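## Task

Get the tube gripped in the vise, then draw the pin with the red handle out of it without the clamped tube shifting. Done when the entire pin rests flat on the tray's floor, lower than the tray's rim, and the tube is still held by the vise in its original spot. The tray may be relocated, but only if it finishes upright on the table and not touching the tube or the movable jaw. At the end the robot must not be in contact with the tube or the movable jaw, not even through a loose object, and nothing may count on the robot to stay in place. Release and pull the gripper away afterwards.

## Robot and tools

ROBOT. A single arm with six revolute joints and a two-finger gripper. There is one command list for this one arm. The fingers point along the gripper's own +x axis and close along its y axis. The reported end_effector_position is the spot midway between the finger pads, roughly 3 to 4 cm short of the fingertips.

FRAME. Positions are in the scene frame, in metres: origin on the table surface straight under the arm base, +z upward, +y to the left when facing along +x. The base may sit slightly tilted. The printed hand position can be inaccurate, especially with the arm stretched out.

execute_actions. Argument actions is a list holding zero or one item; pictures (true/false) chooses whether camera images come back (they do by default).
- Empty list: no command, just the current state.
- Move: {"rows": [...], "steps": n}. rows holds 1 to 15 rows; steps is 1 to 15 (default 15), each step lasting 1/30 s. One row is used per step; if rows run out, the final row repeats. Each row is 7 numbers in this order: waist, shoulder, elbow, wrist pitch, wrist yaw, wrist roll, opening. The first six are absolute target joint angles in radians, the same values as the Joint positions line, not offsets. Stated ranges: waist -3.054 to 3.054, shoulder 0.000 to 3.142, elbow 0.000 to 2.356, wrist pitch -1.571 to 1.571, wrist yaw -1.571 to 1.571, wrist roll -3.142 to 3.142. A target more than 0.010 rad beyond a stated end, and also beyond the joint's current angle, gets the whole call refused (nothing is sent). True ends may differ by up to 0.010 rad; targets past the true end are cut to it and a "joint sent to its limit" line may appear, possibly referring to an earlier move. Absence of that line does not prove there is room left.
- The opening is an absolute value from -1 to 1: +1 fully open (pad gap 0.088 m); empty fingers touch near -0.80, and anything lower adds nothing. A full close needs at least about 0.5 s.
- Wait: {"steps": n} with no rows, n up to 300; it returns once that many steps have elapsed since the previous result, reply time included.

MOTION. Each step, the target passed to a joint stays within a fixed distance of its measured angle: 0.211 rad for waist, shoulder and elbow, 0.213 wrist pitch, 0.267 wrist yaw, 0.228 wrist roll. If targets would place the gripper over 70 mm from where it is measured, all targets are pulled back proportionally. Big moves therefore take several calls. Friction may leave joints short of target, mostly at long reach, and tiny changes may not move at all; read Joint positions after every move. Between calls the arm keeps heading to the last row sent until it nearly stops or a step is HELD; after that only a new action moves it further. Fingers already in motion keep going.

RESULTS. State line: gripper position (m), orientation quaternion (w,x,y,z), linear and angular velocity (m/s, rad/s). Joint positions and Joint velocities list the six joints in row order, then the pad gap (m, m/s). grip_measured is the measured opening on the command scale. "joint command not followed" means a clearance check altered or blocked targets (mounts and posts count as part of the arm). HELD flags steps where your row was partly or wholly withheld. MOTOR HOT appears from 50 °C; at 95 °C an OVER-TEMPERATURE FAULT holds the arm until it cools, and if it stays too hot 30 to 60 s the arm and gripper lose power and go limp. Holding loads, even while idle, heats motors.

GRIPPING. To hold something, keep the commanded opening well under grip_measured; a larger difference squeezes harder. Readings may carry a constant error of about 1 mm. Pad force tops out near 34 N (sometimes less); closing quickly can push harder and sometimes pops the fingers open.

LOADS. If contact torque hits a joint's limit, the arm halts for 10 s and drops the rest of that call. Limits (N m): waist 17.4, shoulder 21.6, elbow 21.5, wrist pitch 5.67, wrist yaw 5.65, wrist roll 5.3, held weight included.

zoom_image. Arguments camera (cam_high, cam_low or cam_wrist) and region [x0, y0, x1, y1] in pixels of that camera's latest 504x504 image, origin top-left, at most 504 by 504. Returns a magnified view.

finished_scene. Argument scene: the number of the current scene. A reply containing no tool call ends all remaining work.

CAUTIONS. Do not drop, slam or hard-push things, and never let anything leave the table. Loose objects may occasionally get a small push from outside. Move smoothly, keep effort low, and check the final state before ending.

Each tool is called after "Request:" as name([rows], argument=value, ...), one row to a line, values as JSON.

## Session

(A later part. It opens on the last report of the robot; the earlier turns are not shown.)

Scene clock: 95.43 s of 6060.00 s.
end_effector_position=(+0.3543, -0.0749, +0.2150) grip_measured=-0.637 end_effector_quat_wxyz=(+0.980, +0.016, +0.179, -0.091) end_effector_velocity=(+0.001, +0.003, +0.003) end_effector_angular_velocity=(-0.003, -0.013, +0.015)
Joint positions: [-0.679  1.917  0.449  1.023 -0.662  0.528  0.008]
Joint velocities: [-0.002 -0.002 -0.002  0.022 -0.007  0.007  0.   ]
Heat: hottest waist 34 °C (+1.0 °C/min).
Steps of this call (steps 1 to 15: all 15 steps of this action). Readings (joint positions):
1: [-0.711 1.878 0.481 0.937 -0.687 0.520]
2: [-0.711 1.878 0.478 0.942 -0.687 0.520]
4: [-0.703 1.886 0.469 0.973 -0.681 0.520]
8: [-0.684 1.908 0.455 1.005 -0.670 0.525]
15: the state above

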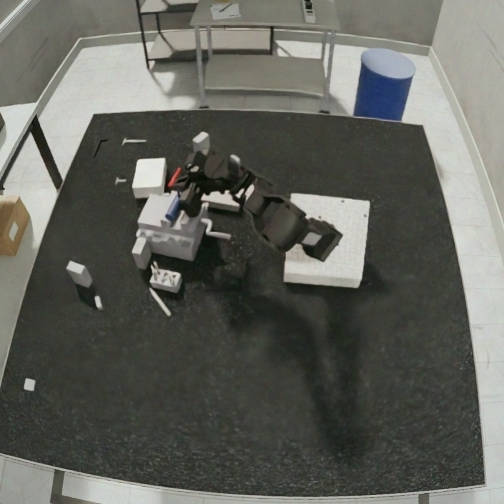

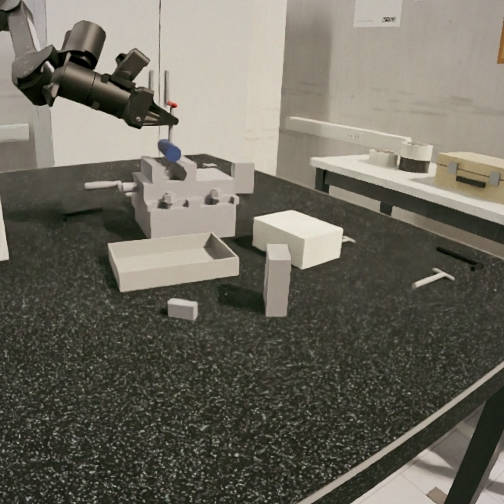

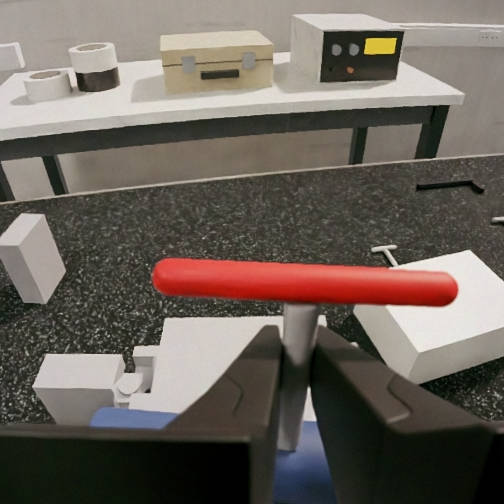

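Fine; lower slowly.

Request:
execute_actions([
  {"rows":[[-0.677,1.934,0.44,1.057,-0.642,0.54,-0.9],[-0.669,1.948,0.435,1.079,-0.634,0.544,-0.9],[-0.661,1.962,0.43,1.1,-0.626,0.548,-0.9],[-0.653,1.976,0.425,1.122,-0.618,0.552,-0.9],[-0.645,1.99,0.42,1.144,-0.61,0.556,-0.9],[-0.637,2.005,0.415,1.166,-0.603,0.56,-0.9],[-0.629,2.02,0.41,1.188,-0.595,0.565,-0.9],[-0.621,2.035,0.405,1.21,-0.588,0.57,-0.9],[-0.613,2.05,0.4,1.235,-0.58,0.575,-0.9],[-0.606,2.063,0.396,1.257,-0.573,0.58,-0.9]],"steps":15},
], pictures=false)

Request:
execute_actions([
  {"steps":10},
])

Request:
zoom_image(camera="cam_low", region=[110,70,250,210])

Scene clock: 100.23 s of 6060.00 s.
end_effector_position=(+0.3532, -0.0766, +0.1817) grip_measured=-0.635 end_effector_quat_wxyz=(+0.979, +0.018, +0.179, -0.093) end_effector_velocity=(-0.003, +0.003, -0.022) end_effector_angular_velocity=(+0.005, -0.006, +0.001)
Joint positions: [-0.604  2.053  0.401  1.227 -0.592  0.57   0.008]
Joint velocities: [ 0.056  0.09  -0.042  0.154  0.051  0.037 -0.   ]
Heat: hottest waist 33 °C (+0.0 °C/min).
Steps of this call (steps 1 to 15: the robot went on to your last target; steps 16 to 129: nothing new was sent; steps 130 to 144: all 15 steps of this action). Readings (joint positions):
130: [-0.677 1.920 0.447 1.030 -0.659 0.530]
131: [-0.675 1.925 0.446 1.040 -0.656 0.532]
133: [-0.667 1.940 0.442 1.067 -0.646 0.536]
137: [-0.640 1.988 0.425 1.136 -0.621 0.552]
144: the state above

Scene clock: 100.57 s of 6060.00 s.
end_effector_position=(+0.3535, -0.0765, +0.1812) grip_measured=-0.635 end_effector_quat_wxyz=(+0.980, +0.016, +0.176, -0.092) end_effector_velocity=(-0.004, -0.002, -0.005) end_effector_angular_velocity=(-0.007, +0.019, -0.002)
Joint positions: [-0.6    2.061  0.398  1.246 -0.585  0.573  0.008]
Joint velocities: [-0.002  0.007 -0.007 -0.007 -0.007 -0.022  0.   ]
Heat: hottest waist 33 °C (+0.0 °C/min).
Steps of this call (steps 1 to 10: the robot went on to your last target). Readings (joint positions):
1: [-0.603 2.055 0.400 1.231 -0.590 0.570]
2: [-0.602 2.057 0.400 1.235 -0.589 0.571]
4: [-0.601 2.058 0.399 1.240 -0.587 0.572]
8: [-0.600 2.061 0.399 1.244 -0.586 0.573]
10: the state above

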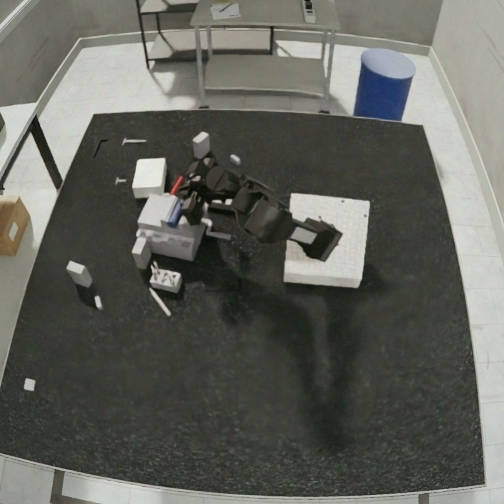

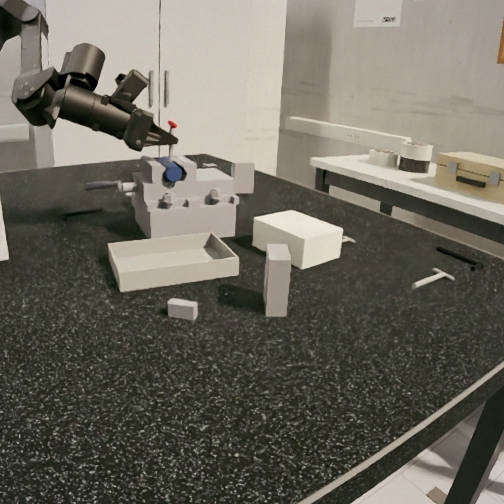

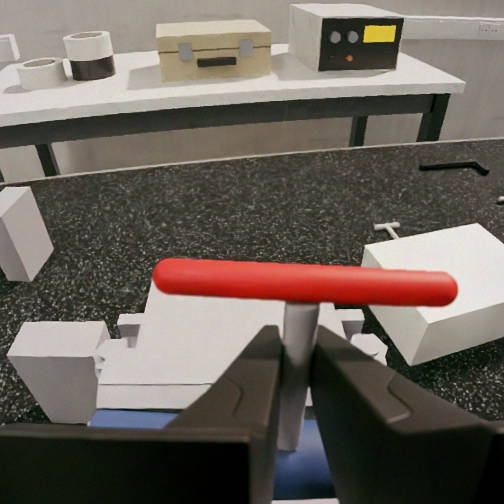

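Region (110, 70, 250, 210) of cam_low's 504x504 image, scaled by 3.600, with more detail than that image has.

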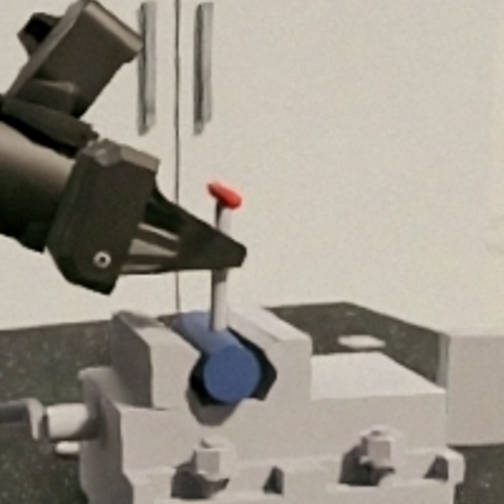

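Request:
execute_actions([
  {"rows":[[-0.6,2.07,0.405,1.257,-0.568,0.582,-0.9],[-0.595,2.077,0.413,1.257,-0.563,0.583,-0.9],[-0.589,2.085,0.424,1.257,-0.558,0.585,-0.9],[-0.589,2.085,0.424,1.257,-0.558,0.585,-0.9],[-0.589,2.085,0.424,1.257,-0.558,0.585,-0.9],[-0.589,2.085,0.424,1.257,-0.558,0.585,-0.9],[-0.589,2.085,0.424,1.257,-0.558,0.585,-0.9],[-0.589,2.085,0.424,1.257,-0.558,0.585,-0.75],[-0.589,2.085,0.424,1.257,-0.558,0.585,-0.62],[-0.589,2.085,0.424,1.257,-0.558,0.585,-0.55],[-0.589,2.085,0.424,1.257,-0.558,0.585,-0.4],[-0.589,2.085,0.424,1.257,-0.558,0.585,-0.2]],"steps":15},
], pictures=false)

Request:
execute_actions([
  {"rows":[[-0.61,2.06,0.4,1.257,-0.575,0.58,-0.1],[-0.63,2.03,0.37,1.257,-0.59,0.575,0],[-0.67,1.98,0.32,1.257,-0.62,0.565,0]],"steps":12},
])

Request:
zoom_image(camera="cam_low", region=[110,70,250,210])

Scene clock: 108.57 s of 6060.00 s.
end_effector_position=(+0.3583, -0.0783, +0.1802) grip_measured=-0.362 end_effector_quat_wxyz=(+0.980, +0.014, +0.172, -0.095) end_effector_velocity=(+0.004, -0.003, +0.006) end_effector_angular_velocity=(-0.002, -0.018, -0.006)
Joint positions: [-0.588  2.078  0.413  1.254 -0.564  0.579  0.021]
Joint velocities: [-0.007 -0.002  0.017 -0.007  0.007  0.007  0.065]
Heat: hottest waist 33 °C (-1.0 °C/min).
Steps of this call (steps 1 to 30: the robot went on to your last target; steps 31 to 225: nothing new was sent; steps 226 to 240: all 15 steps of this action). Readings (joint positions):
226: [-0.599 2.063 0.397 1.248 -0.583 0.574]
227: [-0.597 2.065 0.397 1.249 -0.581 0.575]
229: [-0.592 2.071 0.399 1.249 -0.576 0.577]
233: [-0.589 2.076 0.406 1.251 -0.570 0.578]
240: the state above

Scene clock: 108.97 s of 6060.00 s.
end_effector_position=(+0.3349, -0.0762, +0.1960) grip_measured=-0.017 end_effector_quat_wxyz=(+0.982, +0.020, +0.158, -0.101) end_effector_velocity=(-0.015, +0.004, -0.001) end_effector_angular_velocity=(+0.007, +0.019, +0.001)
Joint positions: [-0.662  1.996  0.334  1.254 -0.611  0.572  0.038]
Joint velocities: [-0.027 -0.046 -0.051 -0.022 -0.037 -0.022  0.006]
Heat: hottest waist 33 °C (-1.0 °C/min).
Steps of this call (steps 1 to 12: all 12 steps of this action). Readings (joint positions):
1: [-0.589 2.078 0.414 1.254 -0.564 0.579]
2: [-0.593 2.075 0.411 1.254 -0.565 0.579]
4: [-0.619 2.047 0.382 1.254 -0.583 0.579]
8: [-0.655 2.007 0.345 1.254 -0.603 0.575]
12: the state above

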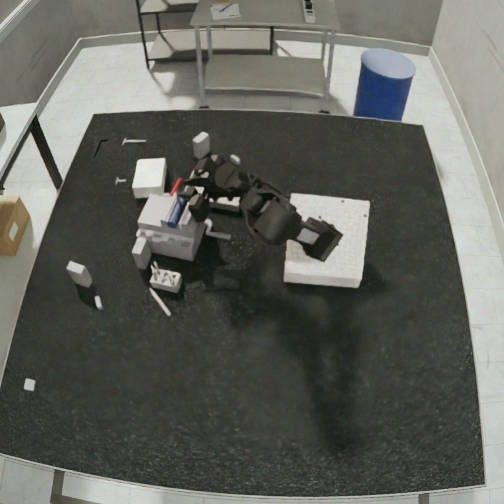

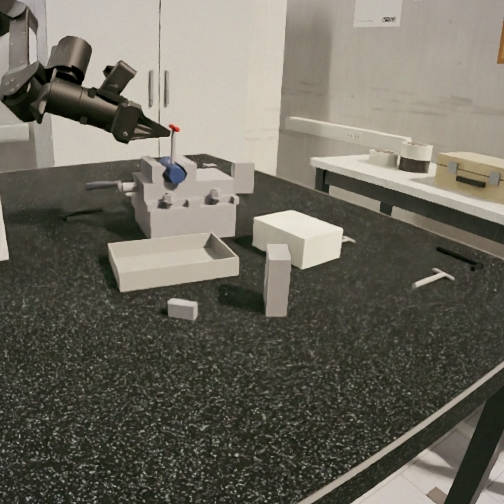

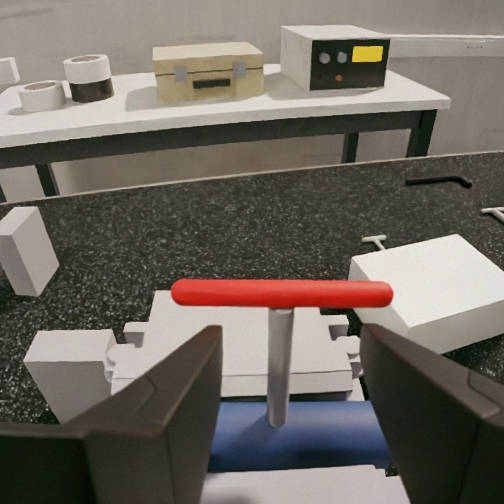

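Region (110, 70, 250, 210) of cam_low's 504x504 image, scaled by 3.600, with more detail than that image has.

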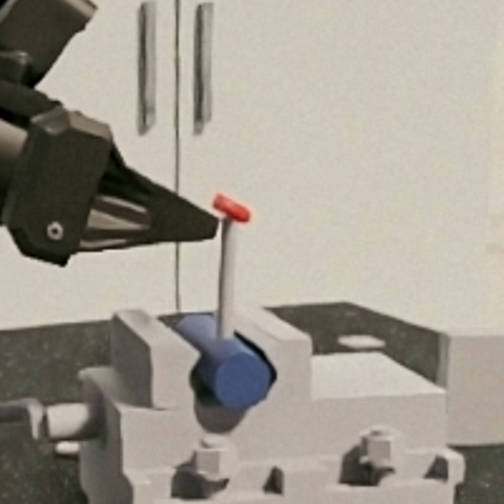

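Upright. Back off further, then to the crank.

Request:
execute_actions([
  {"rows":[[-0.71,1.88,0.25,1.15,-0.66,0.5,0.2],[-0.71,1.88,0.25,1.15,-0.66,0.5,0.2],[-0.71,1.88,0.25,1.15,-0.66,0.5,0.2],[-0.71,1.88,0.25,1.15,-0.66,0.5,0.2],[-0.75,1.3,0.3,0.7,-0.7,0.2,0.2]],"steps":15},
], pictures=false)

Request:
execute_actions([
  {"rows":[[-0.75,1.3,0.56,-0.41,-0.82,-0.148,0.2]],"steps":15},
], pictures=false)

Request:
execute_actions([
  {"steps":10},
], pictures=false)

Request:
execute_actions([
  {"rows":[[-0.70,1.55,0.565,-0.41,-0.82,-0.148,0.2]],"steps":12},
], pictures=false)

Request:
execute_actions([
  {"rows":[[-0.67,1.56,0.535,-0.34,-0.81,-0.11,0.2],[-0.65,1.565,0.51,-0.29,-0.8,-0.08,0.2],[-0.63,1.57,0.49,-0.24,-0.8,-0.05,0.2],[-0.61,1.575,0.47,-0.19,-0.79,-0.02,0.2],[-0.59,1.58,0.45,-0.14,-0.79,0.01,0.2],[-0.57,1.59,0.43,-0.1,-0.78,0.04,0.2],[-0.55,1.595,0.41,-0.05,-0.775,0.07,0.2],[-0.528,1.601,0.387,-0.007,-0.771,0.092,0.2]],"steps":15},
])

Scene clock: 118.50 s of 6060.00 s.
end_effector_position=(+0.3078, -0.0220, +0.2525) grip_measured=+0.196 end_effector_quat_wxyz=(+0.975, -0.141, +0.159, -0.065) end_effector_velocity=(-0.002, +0.218, +0.216) end_effector_angular_velocity=(-0.713, -0.462, +0.605)
Joint positions: [-0.743  1.437  0.288  0.758 -0.691  0.227  0.049]
Joint velocities: [-0.027 -1.243  0.007 -0.344 -0.066 -0.198  0.001]
Heat: hottest waist 32 °C (-2.0 °C/min).
Steps of this call (steps 1 to 15: the robot went on to your last target; steps 16 to 271: nothing new was sent; steps 272 to 286: all 15 steps of this action). Readings (joint positions):
272: [-0.670 1.976 0.320 1.237 -0.621 0.557]
273: [-0.678 1.955 0.306 1.217 -0.629 0.545]
275: [-0.692 1.923 0.282 1.191 -0.641 0.529]
279: [-0.728 1.758 0.282 0.999 -0.674 0.340]
286: the state above

Scene clock: 119.00 s of 6060.00 s.
end_effector_position=(+0.3085, +0.0058, +0.2591) grip_measured=+0.200 end_effector_quat_wxyz=(+0.940, -0.192, +0.283, -0.019) end_effector_velocity=(-0.124, -0.045, -0.181) end_effector_angular_velocity=(+0.767, +0.786, -0.710)
Joint positions: [-0.746  1.308  0.54   0.061 -0.811 -0.132  0.049]
Joint velocities: [-0.002 -0.007  0.046 -1.429 -0.022 -0.095  0.   ]
Heat: hottest waist 32 °C (-2.0 °C/min).
Steps of this call (steps 1 to 15: all 15 steps of this action). Readings (joint positions):
1: [-0.745 1.404 0.310 0.714 -0.714 0.188]
2: [-0.745 1.385 0.347 0.667 -0.738 0.141]
4: [-0.745 1.357 0.431 0.580 -0.766 0.042]
8: [-0.746 1.312 0.521 0.399 -0.799 -0.079]
15: the state above

Scene clock: 119.33 s of 6060.00 s.
end_effector_position=(+0.2648, +0.0026, +0.2084) grip_measured=+0.200 end_effector_quat_wxyz=(+0.910, -0.048, +0.406, -0.065) end_effector_velocity=(-0.061, +0.011, -0.055) end_effector_angular_velocity=(+0.283, +0.270, -0.252)
Joint positions: [-0.746  1.307  0.545 -0.346 -0.814 -0.141  0.049]
Joint velocities: [-0.002 -0.012 -0.002 -0.491 -0.007 -0.022 -0.   ]
Heat: hottest waist 32 °C (-2.0 °C/min).
Steps of this call (steps 1 to 10: the robot went on to your last target). Readings (joint positions):
1: [-0.746 1.308 0.541 0.014 -0.812 -0.135]
2: [-0.746 1.308 0.542 -0.034 -0.812 -0.136]
4: [-0.746 1.307 0.544 -0.130 -0.813 -0.139]
8: [-0.746 1.307 0.544 -0.304 -0.814 -0.141]
10: the state above

Scene clock: 119.73 s of 6060.00 s.
end_effector_position=(+0.2524, -0.0151, +0.1589) grip_measured=+0.200 end_effector_quat_wxyz=(+0.865, +0.046, +0.494, -0.081) end_effector_velocity=(-0.009, -0.007, -0.020) end_effector_angular_velocity=(+0.054, +0.075, -0.052)
Joint positions: [-0.703  1.534  0.559 -0.405 -0.821 -0.143  0.049]
Joint velocities: [ 0.012  0.085 -0.002 -0.022  0.007 -0.007  0.   ]
Heat: hottest waist 32 °C (-2.0 °C/min).
Steps of this call (steps 1 to 12: all 12 steps of this action). Readings (joint positions):
1: [-0.742 1.331 0.548 -0.358 -0.817 -0.143]
2: [-0.733 1.370 0.555 -0.362 -0.821 -0.143]
4: [-0.719 1.452 0.560 -0.386 -0.821 -0.143]
8: [-0.706 1.519 0.559 -0.400 -0.821 -0.143]
12: the state above

Scene clock: 120.23 s of 6060.00 s.
end_effector_position=(+0.2553, -0.0110, +0.1097) grip_measured=+0.200 end_effector_quat_wxyz=(+0.864, +0.043, +0.496, -0.077) end_effector_velocity=(+0.013, +0.003, -0.005) end_effector_angular_velocity=(-0.038, -0.070, +0.048)
Joint positions: [-0.537  1.593  0.404 -0.033 -0.78   0.073  0.049]
Joint velocities: [ 0.056 -0.002 -0.056  0.212  0.022  0.095 -0.   ]
Heat: hottest waist 32 °C (-2.0 °C/min).
Steps of this call (steps 1 to 15: all 15 steps of this action). Readings (joint positions):
1: [-0.700 1.538 0.558 -0.399 -0.821 -0.142]
2: [-0.691 1.542 0.553 -0.373 -0.819 -0.132]
4: [-0.663 1.550 0.533 -0.307 -0.812 -0.095]
8: [-0.593 1.574 0.463 -0.151 -0.793 0.002]
15: the state above

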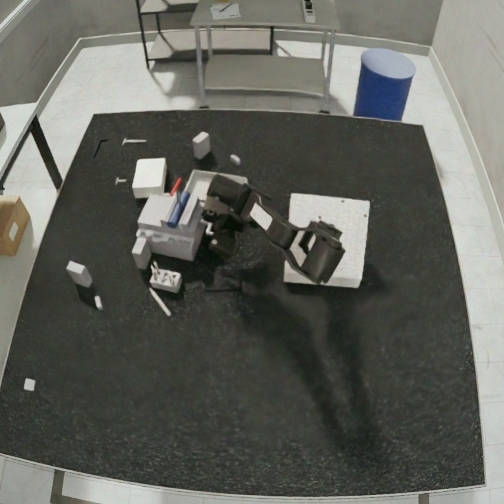

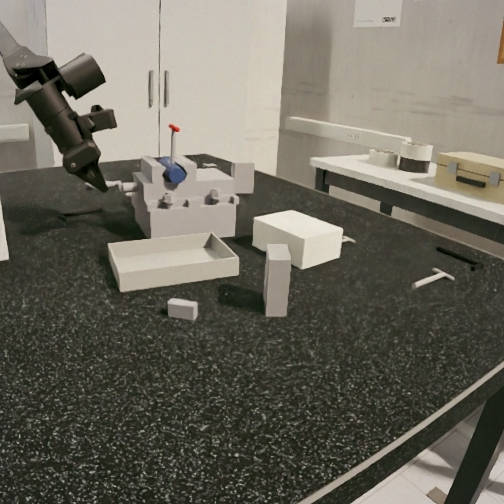

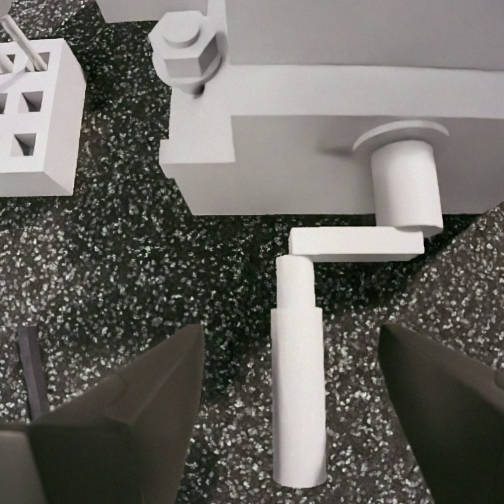

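Close and do one turn.

Request:
execute_actions([
  {"rows":[[-0.528,1.601,0.387,-0.007,-0.771,0.092,-0.1],[-0.528,1.601,0.387,-0.007,-0.771,0.092,-0.3],[-0.528,1.601,0.387,-0.007,-0.771,0.092,-0.4],[-0.528,1.601,0.387,-0.007,-0.771,0.092,-0.45],[-0.528,1.601,0.387,-0.007,-0.771,0.092,-0.5],[-0.528,1.601,0.387,-0.007,-0.771,0.092,-0.55],[-0.528,1.601,0.387,-0.007,-0.771,0.092,-0.6],[-0.528,1.601,0.387,-0.007,-0.771,0.092,-0.7]],"steps":13},
], pictures=false)

Request:
execute_actions([
  {"rows":[[-0.633,1.597,0.462,-0.187,-0.8025,-0.05,-0.7]],"steps":6},
], pictures=false)

Request:
execute_actions([
  {"rows":[[-0.734,1.686,0.515,-0.257,-0.822,-0.194,-0.7]],"steps":6},
], pictures=false)

Request:
execute_actions([
  {"rows":[[-0.779,1.8075,0.518,-0.186,-0.828,-0.261,-0.7]],"steps":6},
], pictures=false)

Request:
execute_actions([
  {"rows":[[-0.749,1.903,0.469,-0.01,-0.824,-0.216,-0.7]],"steps":6},
])

Request:
execute_actions([
  {"rows":[[-0.652,1.933,0.394,0.196,-0.807,-0.078,-0.7]],"steps":6},
], pictures=false)

Request:
execute_actions([
  {"rows":[[-0.54,1.864,0.336,0.295,-0.776,0.076,-0.7]],"steps":6},
], pictures=false)

Request:
execute_actions([
  {"rows":[[-0.487,1.717,0.3335,0.198,-0.757,0.145,-0.7]],"steps":6},
], pictures=false)

Request:
execute_actions([
  {"rows":[[-0.528,1.601,0.387,-0.007,-0.771,0.092,-0.7]],"steps":6},
])

Request:
zoom_image(camera="cam_low", region=[110,70,250,210])

Scene clock: 130.07 s of 6060.00 s.
end_effector_position=(+0.2552, -0.0116, +0.1074) grip_measured=-0.516 end_effector_quat_wxyz=(+0.864, +0.042, +0.495, -0.080) end_effector_velocity=(-0.001, +0.001, +0.000) end_effector_angular_velocity=(+0.004, +0.000, +0.007)
Joint positions: [-0.529  1.595  0.395 -0.01  -0.77   0.087  0.014]
Joint velocities: [-0.002 -0.007 -0.002 -0.007 -0.007 -0.007 -0.   ]
Heat: hottest wrist pitch 32 °C (-2.0 °C/min).
Steps of this call (steps 1 to 30: the robot went on to your last target; steps 31 to 282: nothing new was sent; steps 283 to 295: all 13 steps of this action). Readings (joint positions):
283: [-0.529 1.595 0.395 -0.010 -0.777 0.087]
284: [-0.529 1.595 0.395 -0.010 -0.777 0.087]
286: [-0.529 1.595 0.395 -0.010 -0.777 0.087]
290: [-0.529 1.595 0.395 -0.010 -0.777 0.087]
295: the state above

Scene clock: 130.27 s of 6060.00 s.
end_effector_position=(+0.2536, -0.0159, +0.1220) grip_measured=-0.519 end_effector_quat_wxyz=(+0.863, +0.047, +0.497, -0.074) end_effector_velocity=(-0.001, -0.016, +0.039) end_effector_angular_velocity=(-0.013, -0.009, +0.024)
Joint positions: [-0.6    1.595  0.447 -0.14  -0.808 -0.013  0.014]
Joint velocities: [-0.173  0.002  0.129 -0.286 -0.051 -0.256 -0.   ]
Heat: hottest wrist pitch 32 °C (-2.0 °C/min).
Steps of this call (steps 1 to 6: all 6 steps of this action). Readings (joint positions):
1: [-0.539 1.595 0.403 -0.032 -0.779 0.068]
2: [-0.558 1.595 0.417 -0.068 -0.791 0.044]
4: [-0.586 1.595 0.436 -0.114 -0.805 0.009]
6: the state above

Scene clock: 130.47 s of 6060.00 s.
end_effector_position=(+0.2504, -0.0311, +0.1362) grip_measured=-0.519 end_effector_quat_wxyz=(+0.866, +0.053, +0.492, -0.069) end_effector_velocity=(-0.014, -0.058, +0.031) end_effector_angular_velocity=(-0.057, -0.040, -0.016)
Joint positions: [-0.703  1.649  0.5   -0.235 -0.849 -0.146  0.014]
Joint velocities: [-0.266  0.159  0.1   -0.154 -0.007 -0.344 -0.   ]
Heat: hottest wrist pitch 32 °C (-2.0 °C/min).
Steps of this call (steps 1 to 6: all 6 steps of this action). Readings (joint positions):
1: [-0.617 1.605 0.459 -0.162 -0.817 -0.039]
2: [-0.642 1.617 0.473 -0.191 -0.834 -0.070]
4: [-0.680 1.638 0.491 -0.221 -0.848 -0.116]
6: the state above

Scene clock: 130.67 s of 6060.00 s.
end_effector_position=(+0.2455, -0.0602, +0.1356) grip_measured=-0.519 end_effector_quat_wxyz=(+0.870, +0.038, +0.485, -0.078) end_effector_velocity=(-0.014, -0.061, -0.039) end_effector_angular_velocity=(+0.017, +0.084, -0.028)
Joint positions: [-0.781  1.758  0.511 -0.186 -0.836 -0.249  0.014]
Joint velocities: [-0.081  0.379  0.046  0.125  0.022 -0.183  0.   ]
Heat: hottest wrist pitch 32 °C (-2.0 °C/min).
Steps of this call (steps 1 to 6: all 6 steps of this action). Readings (joint positions):
1: [-0.716 1.667 0.503 -0.238 -0.854 -0.161]
2: [-0.737 1.687 0.507 -0.235 -0.868 -0.182]
4: [-0.771 1.724 0.510 -0.209 -0.849 -0.226]
6: the state above

Scene clock: 130.87 s of 6060.00 s.
end_effector_position=(+0.2437, -0.0760, +0.1160) grip_measured=-0.517 end_effector_quat_wxyz=(+0.867, +0.034, +0.490, -0.083) end_effector_velocity=(-0.003, -0.014, -0.049) end_effector_angular_velocity=(+0.039, +0.031, -0.001)
Joint positions: [-0.769  1.869  0.487 -0.046 -0.82  -0.241  0.014]
Joint velocities: [ 0.076  0.217 -0.066  0.3   -0.007  0.081 -0.   ]
Heat: hottest wrist pitch 32 °C (-2.0 °C/min).
Steps of this call (steps 1 to 6: all 6 steps of this action). Readings (joint positions):
1: [-0.782 1.778 0.508 -0.167 -0.829 -0.253]
2: [-0.782 1.801 0.501 -0.128 -0.821 -0.254]
4: [-0.776 1.848 0.492 -0.073 -0.820 -0.248]
6: the state above

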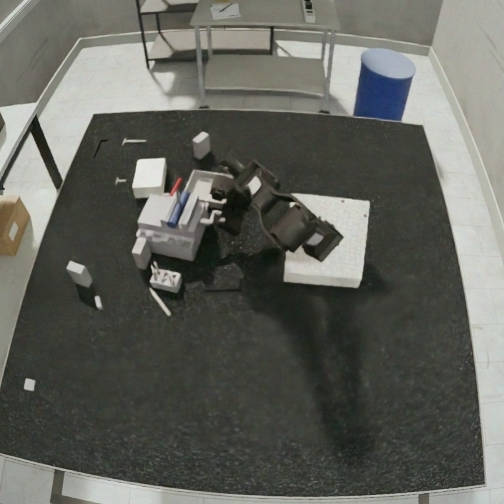

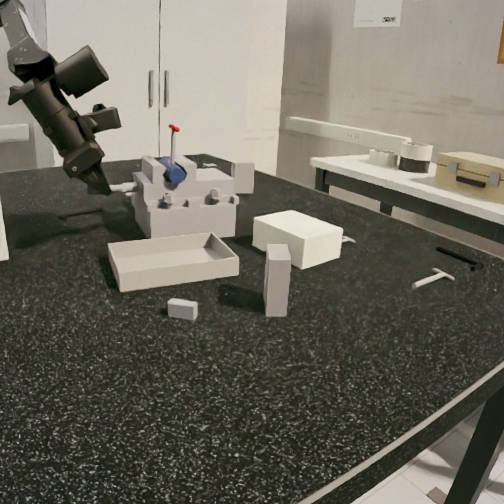

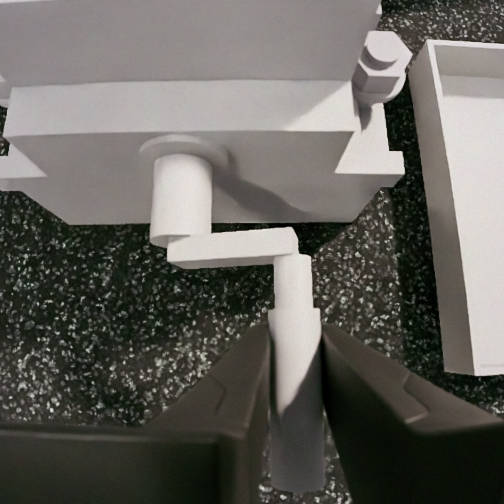

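Scene clock: 131.07 s of 6060.00 s.
end_effector_position=(+0.2446, -0.0724, +0.0916) grip_measured=-0.515 end_effector_quat_wxyz=(+0.865, +0.032, +0.494, -0.087) end_effector_velocity=(+0.004, +0.026, -0.050) end_effector_angular_velocity=(+0.061, -0.006, +0.000)
Joint positions: [-0.683  1.918  0.42   0.147 -0.792 -0.126  0.014]
Joint velocities: [ 0.203  0.085 -0.149  0.418 -0.007  0.3   -0.   ]
Heat: hottest wrist pitch 32 °C (-2.0 °C/min).
Steps of this call (steps 1 to 6: all 6 steps of this action). Readings (joint positions):
1: [-0.757 1.878 0.471 -0.007 -0.810 -0.221]
2: [-0.736 1.888 0.453 0.047 -0.799 -0.194]
4: [-0.702 1.909 0.432 0.112 -0.792 -0.152]
6: the state above

Scene clock: 131.27 s of 6060.00 s.
end_effector_position=(+0.2480, -0.0527, +0.0754) grip_measured=-0.514 end_effector_quat_wxyz=(+0.861, +0.037, +0.499, -0.087) end_effector_velocity=(+0.004, +0.066, -0.023) end_effector_angular_velocity=(+0.142, -0.006, +0.000)
Joint positions: [-0.567  1.889  0.364  0.267 -0.766  0.026  0.014]
Joint velocities: [ 0.232 -0.149 -0.129  0.168 -0.051  0.359  0.   ]
Heat: hottest wrist pitch 32 °C (-2.0 °C/min).
Steps of this call (steps 1 to 6: all 6 steps of this action). Readings (joint positions):
1: [-0.665 1.916 0.407 0.179 -0.784 -0.100]
2: [-0.636 1.910 0.392 0.212 -0.771 -0.064]
4: [-0.590 1.900 0.374 0.248 -0.765 -0.007]
6: the state above

Scene clock: 131.47 s of 6060.00 s.
end_effector_position=(+0.2526, -0.0264, +0.0793) grip_measured=-0.517 end_effector_quat_wxyz=(+0.861, +0.041, +0.501, -0.078) end_effector_velocity=(+0.007, +0.043, +0.030) end_effector_angular_velocity=(-0.020, -0.078, +0.053)
Joint positions: [-0.493  1.761  0.349  0.213 -0.76   0.116  0.014]
Joint velocities: [ 0.051 -0.32  -0.051 -0.11   0.007  0.095 -0.001]
Heat: hottest wrist pitch 32 °C (-2.0 °C/min).
Steps of this call (steps 1 to 6: all 6 steps of this action). Readings (joint positions):
1: [-0.552 1.867 0.360 0.265 -0.758 0.042]
2: [-0.527 1.843 0.358 0.251 -0.748 0.064]
4: [-0.499 1.793 0.353 0.224 -0.758 0.105]
6: the state above

Scene clock: 131.67 s of 6060.00 s.
end_effector_position=(+0.2542, -0.0130, +0.0978) grip_measured=-0.519 end_effector_quat_wxyz=(+0.862, +0.043, +0.500, -0.075) end_effector_velocity=(+0.004, +0.012, +0.051) end_effector_angular_velocity=(-0.075, -0.036, +0.018)
Joint positions: [-0.509  1.637  0.378  0.051 -0.773  0.099  0.014]
Joint velocities: [-0.09  -0.252  0.085 -0.359  0.022 -0.125 -0.   ]
Heat: hottest wrist pitch 32 °C (-2.0 °C/min).
Steps of this call (steps 1 to 6: all 6 steps of this action). Readings (joint positions):
1: [-0.492 1.738 0.353 0.187 -0.765 0.116]
2: [-0.494 1.709 0.362 0.140 -0.771 0.115]
4: [-0.502 1.659 0.372 0.081 -0.773 0.107]
6: the state above

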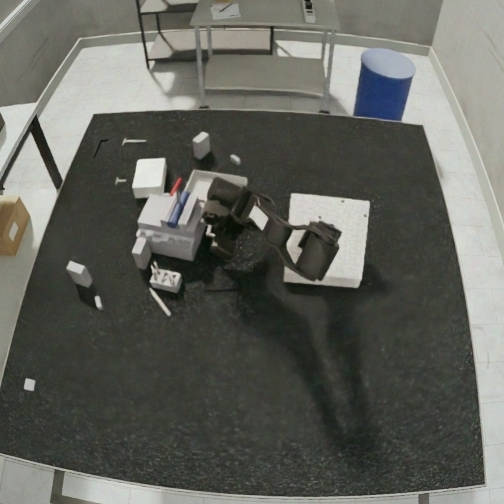

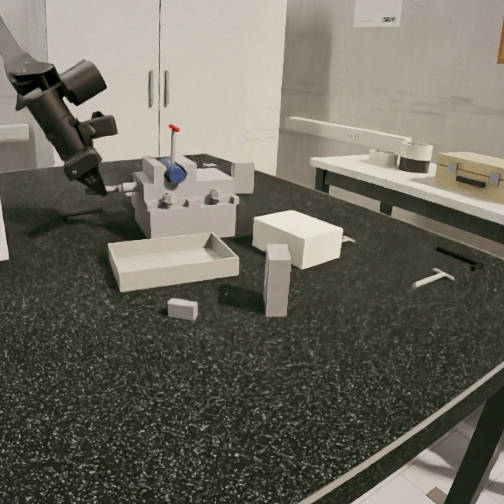

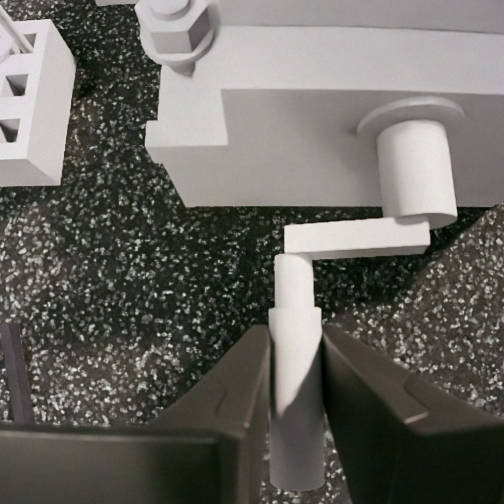

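Region (110, 70, 250, 210) of cam_low's 504x504 image, scaled by 3.600, with more detail than that image has.

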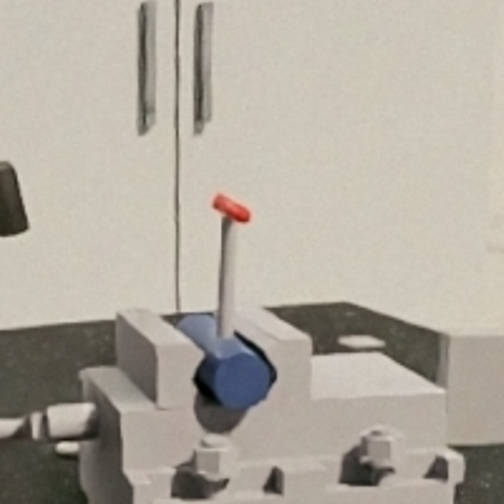

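Works. Two more turns.

Request:
execute_actions([
  {"rows":[[-0.633,1.597,0.462,-0.187,-0.8025,-0.05,-0.7]],"steps":6},
], pictures=false)

Request:
execute_actions([
  {"rows":[[-0.734,1.686,0.515,-0.257,-0.822,-0.194,-0.7]],"steps":6},
], pictures=false)

Request:
execute_actions([
  {"rows":[[-0.779,1.8075,0.518,-0.186,-0.828,-0.261,-0.7]],"steps":6},
], pictures=false)

Request:
execute_actions([
  {"rows":[[-0.749,1.903,0.469,-0.01,-0.824,-0.216,-0.7]],"steps":6},
], pictures=false)

Request:
execute_actions([
  {"rows":[[-0.652,1.933,0.394,0.196,-0.807,-0.078,-0.7]],"steps":6},
], pictures=false)

Request:
execute_actions([
  {"rows":[[-0.54,1.864,0.336,0.295,-0.776,0.076,-0.7]],"steps":6},
], pictures=false)

Request:
execute_actions([
  {"rows":[[-0.487,1.717,0.3335,0.198,-0.757,0.145,-0.7]],"steps":6},
], pictures=false)

Request:
execute_actions([
  {"rows":[[-0.528,1.601,0.387,-0.007,-0.771,0.092,-0.7]],"steps":6},
], pictures=false)

Request:
execute_actions([
  {"rows":[[-0.633,1.597,0.462,-0.187,-0.8025,-0.05,-0.7]],"steps":6},
], pictures=false)

Request:
execute_actions([
  {"rows":[[-0.734,1.686,0.515,-0.257,-0.822,-0.194,-0.7]],"steps":6},
], pictures=false)

Request:
execute_actions([
  {"rows":[[-0.779,1.8075,0.518,-0.186,-0.828,-0.261,-0.7]],"steps":6},
], pictures=false)

Request:
execute_actions([
  {"rows":[[-0.749,1.903,0.469,-0.01,-0.824,-0.216,-0.7]],"steps":6},
], pictures=false)

Request:
execute_actions([
  {"rows":[[-0.652,1.933,0.394,0.196,-0.807,-0.078,-0.7]],"steps":6},
], pictures=false)

Request:
execute_actions([
  {"rows":[[-0.54,1.864,0.336,0.295,-0.776,0.076,-0.7]],"steps":6},
], pictures=false)

Request:
execute_actions([
  {"rows":[[-0.487,1.717,0.3335,0.198,-0.757,0.145,-0.7]],"steps":6},
], pictures=false)

Request:
execute_actions([
  {"rows":[[-0.528,1.601,0.387,-0.007,-0.771,0.092,-0.7]],"steps":6},
])

Request:
zoom_image(camera="cam_low", region=[110,70,250,210])

Scene clock: 151.23 s of 6060.00 s.
end_effector_position=(+0.2535, -0.0155, +0.1207) grip_measured=-0.519 end_effector_quat_wxyz=(+0.862, +0.047, +0.499, -0.072) end_effector_velocity=(-0.007, -0.019, +0.038) end_effector_angular_velocity=(-0.021, +0.013, -0.015)
Joint positions: [-0.597  1.6    0.448 -0.139 -0.811 -0.014  0.014]
Joint velocities: [-0.178 -0.007  0.129 -0.33  -0.022 -0.256 -0.   ]
Heat: hottest waist 30 °C (-4.1 °C/min).
Steps of this call (steps 1 to 30: the robot went on to your last target; steps 31 to 581: nothing new was sent; steps 582 to 587: all 6 steps of this action). Readings (joint positions):
582: [-0.533 1.606 0.401 -0.023 -0.780 0.067]
583: [-0.554 1.605 0.417 -0.064 -0.794 0.042]
585: [-0.582 1.601 0.437 -0.113 -0.807 0.007]
587: the state above

Scene clock: 151.43 s of 6060.00 s.
end_effector_position=(+0.2503, -0.0314, +0.1361) grip_measured=-0.519 end_effector_quat_wxyz=(+0.866, +0.053, +0.492, -0.069) end_effector_velocity=(-0.010, -0.062, +0.033) end_effector_angular_velocity=(-0.107, -0.049, +0.031)
Joint positions: [-0.703  1.65   0.5   -0.235 -0.848 -0.146  0.014]
Joint velocities: [-0.266  0.164  0.105 -0.125  0.007 -0.388 -0.   ]
Heat: hottest waist 30 °C (-4.0 °C/min).
Steps of this call (steps 1 to 6: all 6 steps of this action). Readings (joint positions):
1: [-0.615 1.609 0.460 -0.164 -0.819 -0.037]
2: [-0.641 1.621 0.475 -0.192 -0.835 -0.069]
4: [-0.680 1.638 0.491 -0.221 -0.848 -0.115]
6: the state above

Scene clock: 151.63 s of 6060.00 s.
end_effector_position=(+0.2455, -0.0601, +0.1354) grip_measured=-0.519 end_effector_quat_wxyz=(+0.870, +0.038, +0.485, -0.078) end_effector_velocity=(-0.015, -0.056, -0.038) end_effector_angular_velocity=(+0.031, +0.081, -0.023)
Joint positions: [-0.781  1.758  0.511 -0.186 -0.837 -0.249  0.014]
Joint velocities: [-0.081  0.364  0.042  0.11   0.007 -0.183  0.   ]
Heat: hottest waist 30 °C (-4.0 °C/min).
Steps of this call (steps 1 to 6: all 6 steps of this action). Readings (joint positions):
1: [-0.717 1.668 0.504 -0.238 -0.853 -0.162]
2: [-0.738 1.688 0.507 -0.234 -0.866 -0.183]
4: [-0.770 1.726 0.510 -0.208 -0.848 -0.227]
6: the state above

Scene clock: 151.83 s of 6060.00 s.
end_effector_position=(+0.2438, -0.0760, +0.1160) grip_measured=-0.517 end_effector_quat_wxyz=(+0.867, +0.034, +0.490, -0.083) end_effector_velocity=(-0.004, -0.013, -0.049) end_effector_angular_velocity=(+0.046, +0.030, -0.013)
Joint positions: [-0.769  1.869  0.487 -0.046 -0.82  -0.241  0.014]
Joint velocities: [ 0.076  0.212 -0.071  0.3   -0.007  0.095 -0.   ]
Heat: hottest waist 30 °C (-4.0 °C/min).
Steps of this call (steps 1 to 6: all 6 steps of this action). Readings (joint positions):
1: [-0.782 1.778 0.509 -0.167 -0.829 -0.252]
2: [-0.782 1.801 0.501 -0.127 -0.821 -0.253]
4: [-0.775 1.848 0.492 -0.072 -0.820 -0.248]
6: the state above

Scene clock: 152.03 s of 6060.00 s.
end_effector_position=(+0.2446, -0.0726, +0.0917) grip_measured=-0.514 end_effector_quat_wxyz=(+0.865, +0.032, +0.493, -0.088) end_effector_velocity=(-0.001, +0.024, -0.053) end_effector_angular_velocity=(+0.055, +0.014, -0.009)
Joint positions: [-0.684  1.918  0.421  0.147 -0.792 -0.127  0.014]
Joint velocities: [ 0.203  0.09  -0.154  0.403  0.007  0.286 -0.   ]
Heat: hottest waist 30 °C (-4.1 °C/min).
Steps of this call (steps 1 to 6: all 6 steps of this action). Readings (joint positions):
1: [-0.757 1.878 0.472 -0.009 -0.811 -0.222]
2: [-0.736 1.888 0.454 0.045 -0.799 -0.194]
4: [-0.703 1.909 0.433 0.111 -0.792 -0.152]
6: the state above

Scene clock: 152.23 s of 6060.00 s.
end_effector_position=(+0.2479, -0.0532, +0.0753) grip_measured=-0.512 end_effector_quat_wxyz=(+0.861, +0.037, +0.499, -0.088) end_effector_velocity=(+0.005, +0.067, -0.026) end_effector_angular_velocity=(+0.147, -0.005, -0.002)
Joint positions: [-0.567  1.89   0.364  0.267 -0.763  0.028  0.014]
Joint velocities: [ 0.242 -0.139 -0.129  0.183 -0.051  0.374  0.   ]
Heat: hottest waist 30 °C (-4.1 °C/min).
Steps of this call (steps 1 to 6: all 6 steps of this action). Readings (joint positions):
1: [-0.666 1.916 0.407 0.178 -0.784 -0.101]
2: [-0.636 1.910 0.392 0.212 -0.770 -0.064]
4: [-0.591 1.901 0.374 0.248 -0.762 -0.007]
6: the state above

Scene clock: 152.43 s of 6060.00 s.
end_effector_position=(+0.2526, -0.0264, +0.0792) grip_measured=-0.517 end_effector_quat_wxyz=(+0.861, +0.042, +0.502, -0.078) end_effector_velocity=(+0.007, +0.044, +0.032) end_effector_angular_velocity=(-0.024, -0.084, +0.060)
Joint positions: [-0.492  1.761  0.349  0.213 -0.76   0.117  0.014]
Joint velocities: [ 0.051 -0.335 -0.056 -0.11   0.007  0.095 -0.001]
Heat: hottest waist 30 °C (-4.0 °C/min).
Steps of this call (steps 1 to 6: all 6 steps of this action). Readings (joint positions):
1: [-0.552 1.869 0.360 0.265 -0.755 0.043]
2: [-0.528 1.844 0.358 0.251 -0.744 0.066]
4: [-0.499 1.795 0.354 0.225 -0.757 0.105]
6: the state above

Scene clock: 152.63 s of 6060.00 s.
end_effector_position=(+0.2540, -0.0130, +0.0976) grip_measured=-0.519 end_effector_quat_wxyz=(+0.862, +0.043, +0.500, -0.075) end_effector_velocity=(+0.002, +0.016, +0.049) end_effector_angular_velocity=(-0.038, -0.033, +0.013)
Joint positions: [-0.509  1.637  0.378  0.05  -0.773  0.099  0.014]
Joint velocities: [-0.09  -0.247  0.081 -0.359 -0.007 -0.11  -0.   ]
Heat: hottest waist 30 °C (-4.0 °C/min).
Steps of this call (steps 1 to 6: all 6 steps of this action). Readings (joint positions):
1: [-0.492 1.738 0.353 0.185 -0.765 0.116]
2: [-0.494 1.708 0.362 0.138 -0.771 0.115]
4: [-0.502 1.659 0.372 0.080 -0.773 0.107]
6: the state above

Scene clock: 152.83 s of 6060.00 s.
end_effector_position=(+0.2535, -0.0150, +0.1192) grip_measured=-0.519 end_effector_quat_wxyz=(+0.862, +0.050, +0.500, -0.070) end_effector_velocity=(-0.003, -0.015, +0.053) end_effector_angular_velocity=(-0.046, -0.016, +0.031)
Joint positions: [-0.594  1.606  0.445 -0.13  -0.815 -0.009  0.014]
Joint velocities: [-0.208 -0.056  0.154 -0.388 -0.037 -0.315  0.   ]
Heat: hottest waist 30 °C (-4.0 °C/min).
Steps of this call (steps 1 to 6: all 6 steps of this action). Readings (joint positions):
1: [-0.522 1.629 0.392 0.013 -0.785 0.079]
2: [-0.545 1.622 0.410 -0.035 -0.801 0.054]
4: [-0.576 1.611 0.433 -0.098 -0.813 0.015]
6: the state above

Scene clock: 153.03 s of 6060.00 s.
end_effector_position=(+0.2504, -0.0311, +0.1358) grip_measured=-0.519 end_effector_quat_wxyz=(+0.866, +0.053, +0.492, -0.068) end_effector_velocity=(-0.014, -0.064, +0.034) end_effector_angular_velocity=(-0.103, -0.032, -0.026)
Joint positions: [-0.703  1.651  0.499 -0.232 -0.85  -0.146  0.014]
Joint velocities: [-0.271  0.149  0.11  -0.168  0.037 -0.359 -0.   ]
Heat: hottest waist 30 °C (-4.1 °C/min).
Steps of this call (steps 1 to 6: all 6 steps of this action). Readings (joint positions):
1: [-0.612 1.613 0.458 -0.158 -0.823 -0.033]
2: [-0.639 1.624 0.473 -0.187 -0.839 -0.067]
4: [-0.679 1.640 0.490 -0.218 -0.851 -0.116]
6: the state above

Scene clock: 153.23 s of 6060.00 s.
end_effector_position=(+0.2455, -0.0601, +0.1352) grip_measured=-0.519 end_effector_quat_wxyz=(+0.870, +0.039, +0.485, -0.078) end_effector_velocity=(-0.012, -0.057, -0.036) end_effector_angular_velocity=(+0.034, +0.067, -0.037)
Joint positions: [-0.781  1.759  0.511 -0.186 -0.837 -0.249  0.014]
Joint velocities: [-0.081  0.364  0.046  0.125  0.007 -0.154 -0.   ]
Heat: hottest waist 30 °C (-4.1 °C/min).
Steps of this call (steps 1 to 6: all 6 steps of this action). Readings (joint positions):
1: [-0.716 1.669 0.503 -0.236 -0.855 -0.162]
2: [-0.737 1.688 0.506 -0.233 -0.867 -0.183]
4: [-0.770 1.726 0.509 -0.207 -0.848 -0.227]
6: the state above

Scene clock: 153.43 s of 6060.00 s.
end_effector_position=(+0.2436, -0.0759, +0.1159) grip_measured=-0.517 end_effector_quat_wxyz=(+0.867, +0.034, +0.490, -0.083) end_effector_velocity=(-0.007, -0.014, -0.052) end_effector_angular_velocity=(+0.040, +0.037, -0.000)
Joint positions: [-0.769  1.869  0.486 -0.047 -0.82  -0.242  0.014]
Joint velocities: [ 0.071  0.222 -0.076  0.3   -0.007  0.066 -0.   ]
Heat: hottest waist 30 °C (-4.0 °C/min).
Steps of this call (steps 1 to 6: all 6 steps of this action). Readings (joint positions):
1: [-0.782 1.778 0.509 -0.168 -0.830 -0.252]
2: [-0.781 1.800 0.501 -0.129 -0.821 -0.253]
4: [-0.776 1.847 0.492 -0.074 -0.820 -0.248]
6: the state above

Scene clock: 153.63 s of 6060.00 s.
end_effector_position=(+0.2445, -0.0728, +0.0917) grip_measured=-0.514 end_effector_quat_wxyz=(+0.865, +0.032, +0.493, -0.088) end_effector_velocity=(+0.002, +0.025, -0.052) end_effector_angular_velocity=(+0.072, +0.006, -0.011)
Joint positions: [-0.684  1.919  0.421  0.147 -0.791 -0.126  0.014]
Joint velocities: [ 0.203  0.095 -0.144  0.403 -0.007  0.3   -0.   ]
Heat: hottest waist 30 °C (-4.0 °C/min).
Steps of this call (steps 1 to 6: all 6 steps of this action). Readings (joint positions):
1: [-0.757 1.878 0.472 -0.009 -0.810 -0.222]
2: [-0.736 1.888 0.454 0.045 -0.799 -0.194]
4: [-0.703 1.909 0.433 0.111 -0.792 -0.152]
6: the state above

Scene clock: 153.83 s of 6060.00 s.
end_effector_position=(+0.2476, -0.0533, +0.0751) grip_measured=-0.512 end_effector_quat_wxyz=(+0.861, +0.037, +0.499, -0.089) end_effector_velocity=(+0.007, +0.064, -0.024) end_effector_angular_velocity=(+0.134, -0.014, -0.013)
Joint positions: [-0.567  1.891  0.364  0.267 -0.762  0.028  0.014]
Joint velocities: [ 0.242 -0.139 -0.129  0.198 -0.037  0.388 -0.   ]
Heat: hottest waist 30 °C (-4.0 °C/min).
Steps of this call (steps 1 to 6: all 6 steps of this action). Readings (joint positions):
1: [-0.665 1.916 0.407 0.179 -0.783 -0.100]
2: [-0.636 1.910 0.392 0.212 -0.769 -0.063]
4: [-0.591 1.901 0.374 0.248 -0.761 -0.006]
6: the state above

Scene clock: 154.03 s of 6060.00 s.
end_effector_position=(+0.2525, -0.0264, +0.0789) grip_measured=-0.517 end_effector_quat_wxyz=(+0.860, +0.042, +0.502, -0.078) end_effector_velocity=(+0.009, +0.046, +0.035) end_effector_angular_velocity=(-0.022, -0.095, +0.056)
Joint positions: [-0.492  1.762  0.349  0.213 -0.76   0.118  0.014]
Joint velocities: [ 0.051 -0.349 -0.056 -0.11   0.007  0.11  -0.001]
Heat: hottest waist 30 °C (-4.1 °C/min).
Steps of this call (steps 1 to 6: all 6 steps of this action). Readings (joint positions):
1: [-0.552 1.870 0.360 0.266 -0.755 0.043]
2: [-0.528 1.846 0.358 0.251 -0.744 0.065]
4: [-0.499 1.796 0.354 0.225 -0.757 0.105]
6: the state above

Scene clock: 154.23 s of 6060.00 s.
end_effector_position=(+0.2538, -0.0129, +0.0974) grip_measured=-0.519 end_effector_quat_wxyz=(+0.862, +0.043, +0.500, -0.075) end_effector_velocity=(+0.003, +0.018, +0.050) end_effector_angular_velocity=(-0.042, -0.036, +0.023)
Joint positions: [-0.509  1.637  0.378  0.05  -0.774  0.099  0.014]
Joint velocities: [-0.085 -0.256  0.081 -0.359 -0.007 -0.11  -0.   ]
Heat: hottest waist 30 °C (-4.1 °C/min).
Steps of this call (steps 1 to 6: all 6 steps of this action). Readings (joint positions):
1: [-0.491 1.739 0.352 0.187 -0.765 0.117]
2: [-0.493 1.709 0.361 0.140 -0.771 0.115]
4: [-0.502 1.659 0.371 0.081 -0.774 0.107]
6: the state above

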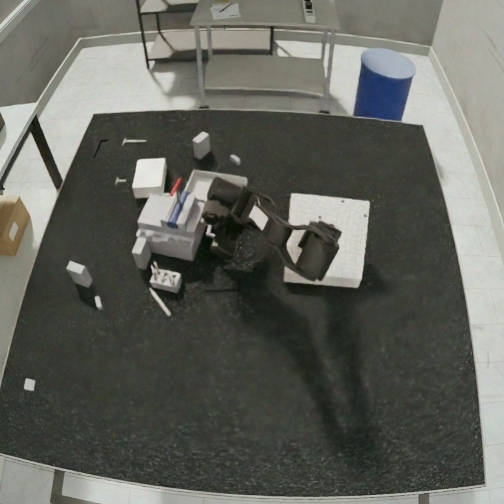

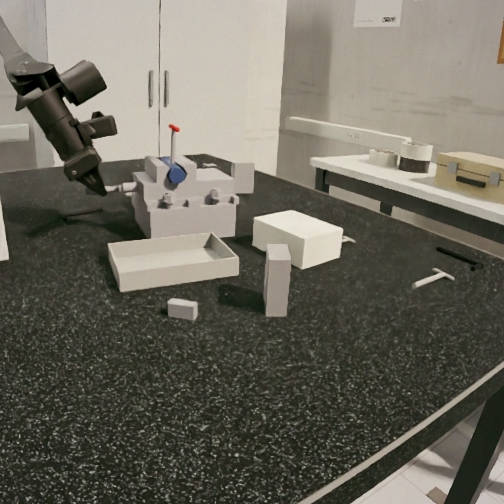

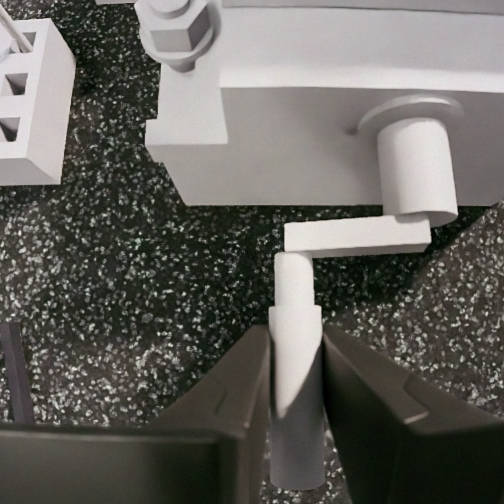

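Region (110, 70, 250, 210) of cam_low's 504x504 image, scaled by 3.600, with more detail than that image has.

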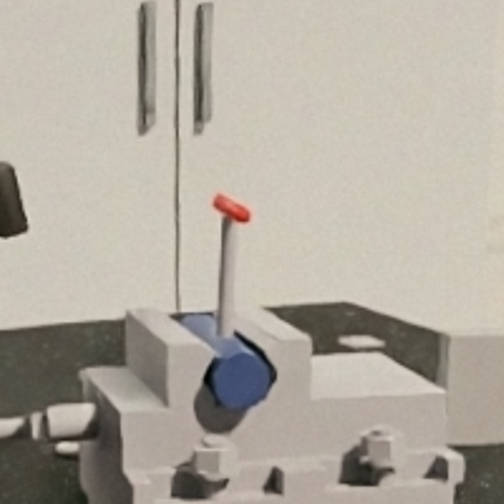

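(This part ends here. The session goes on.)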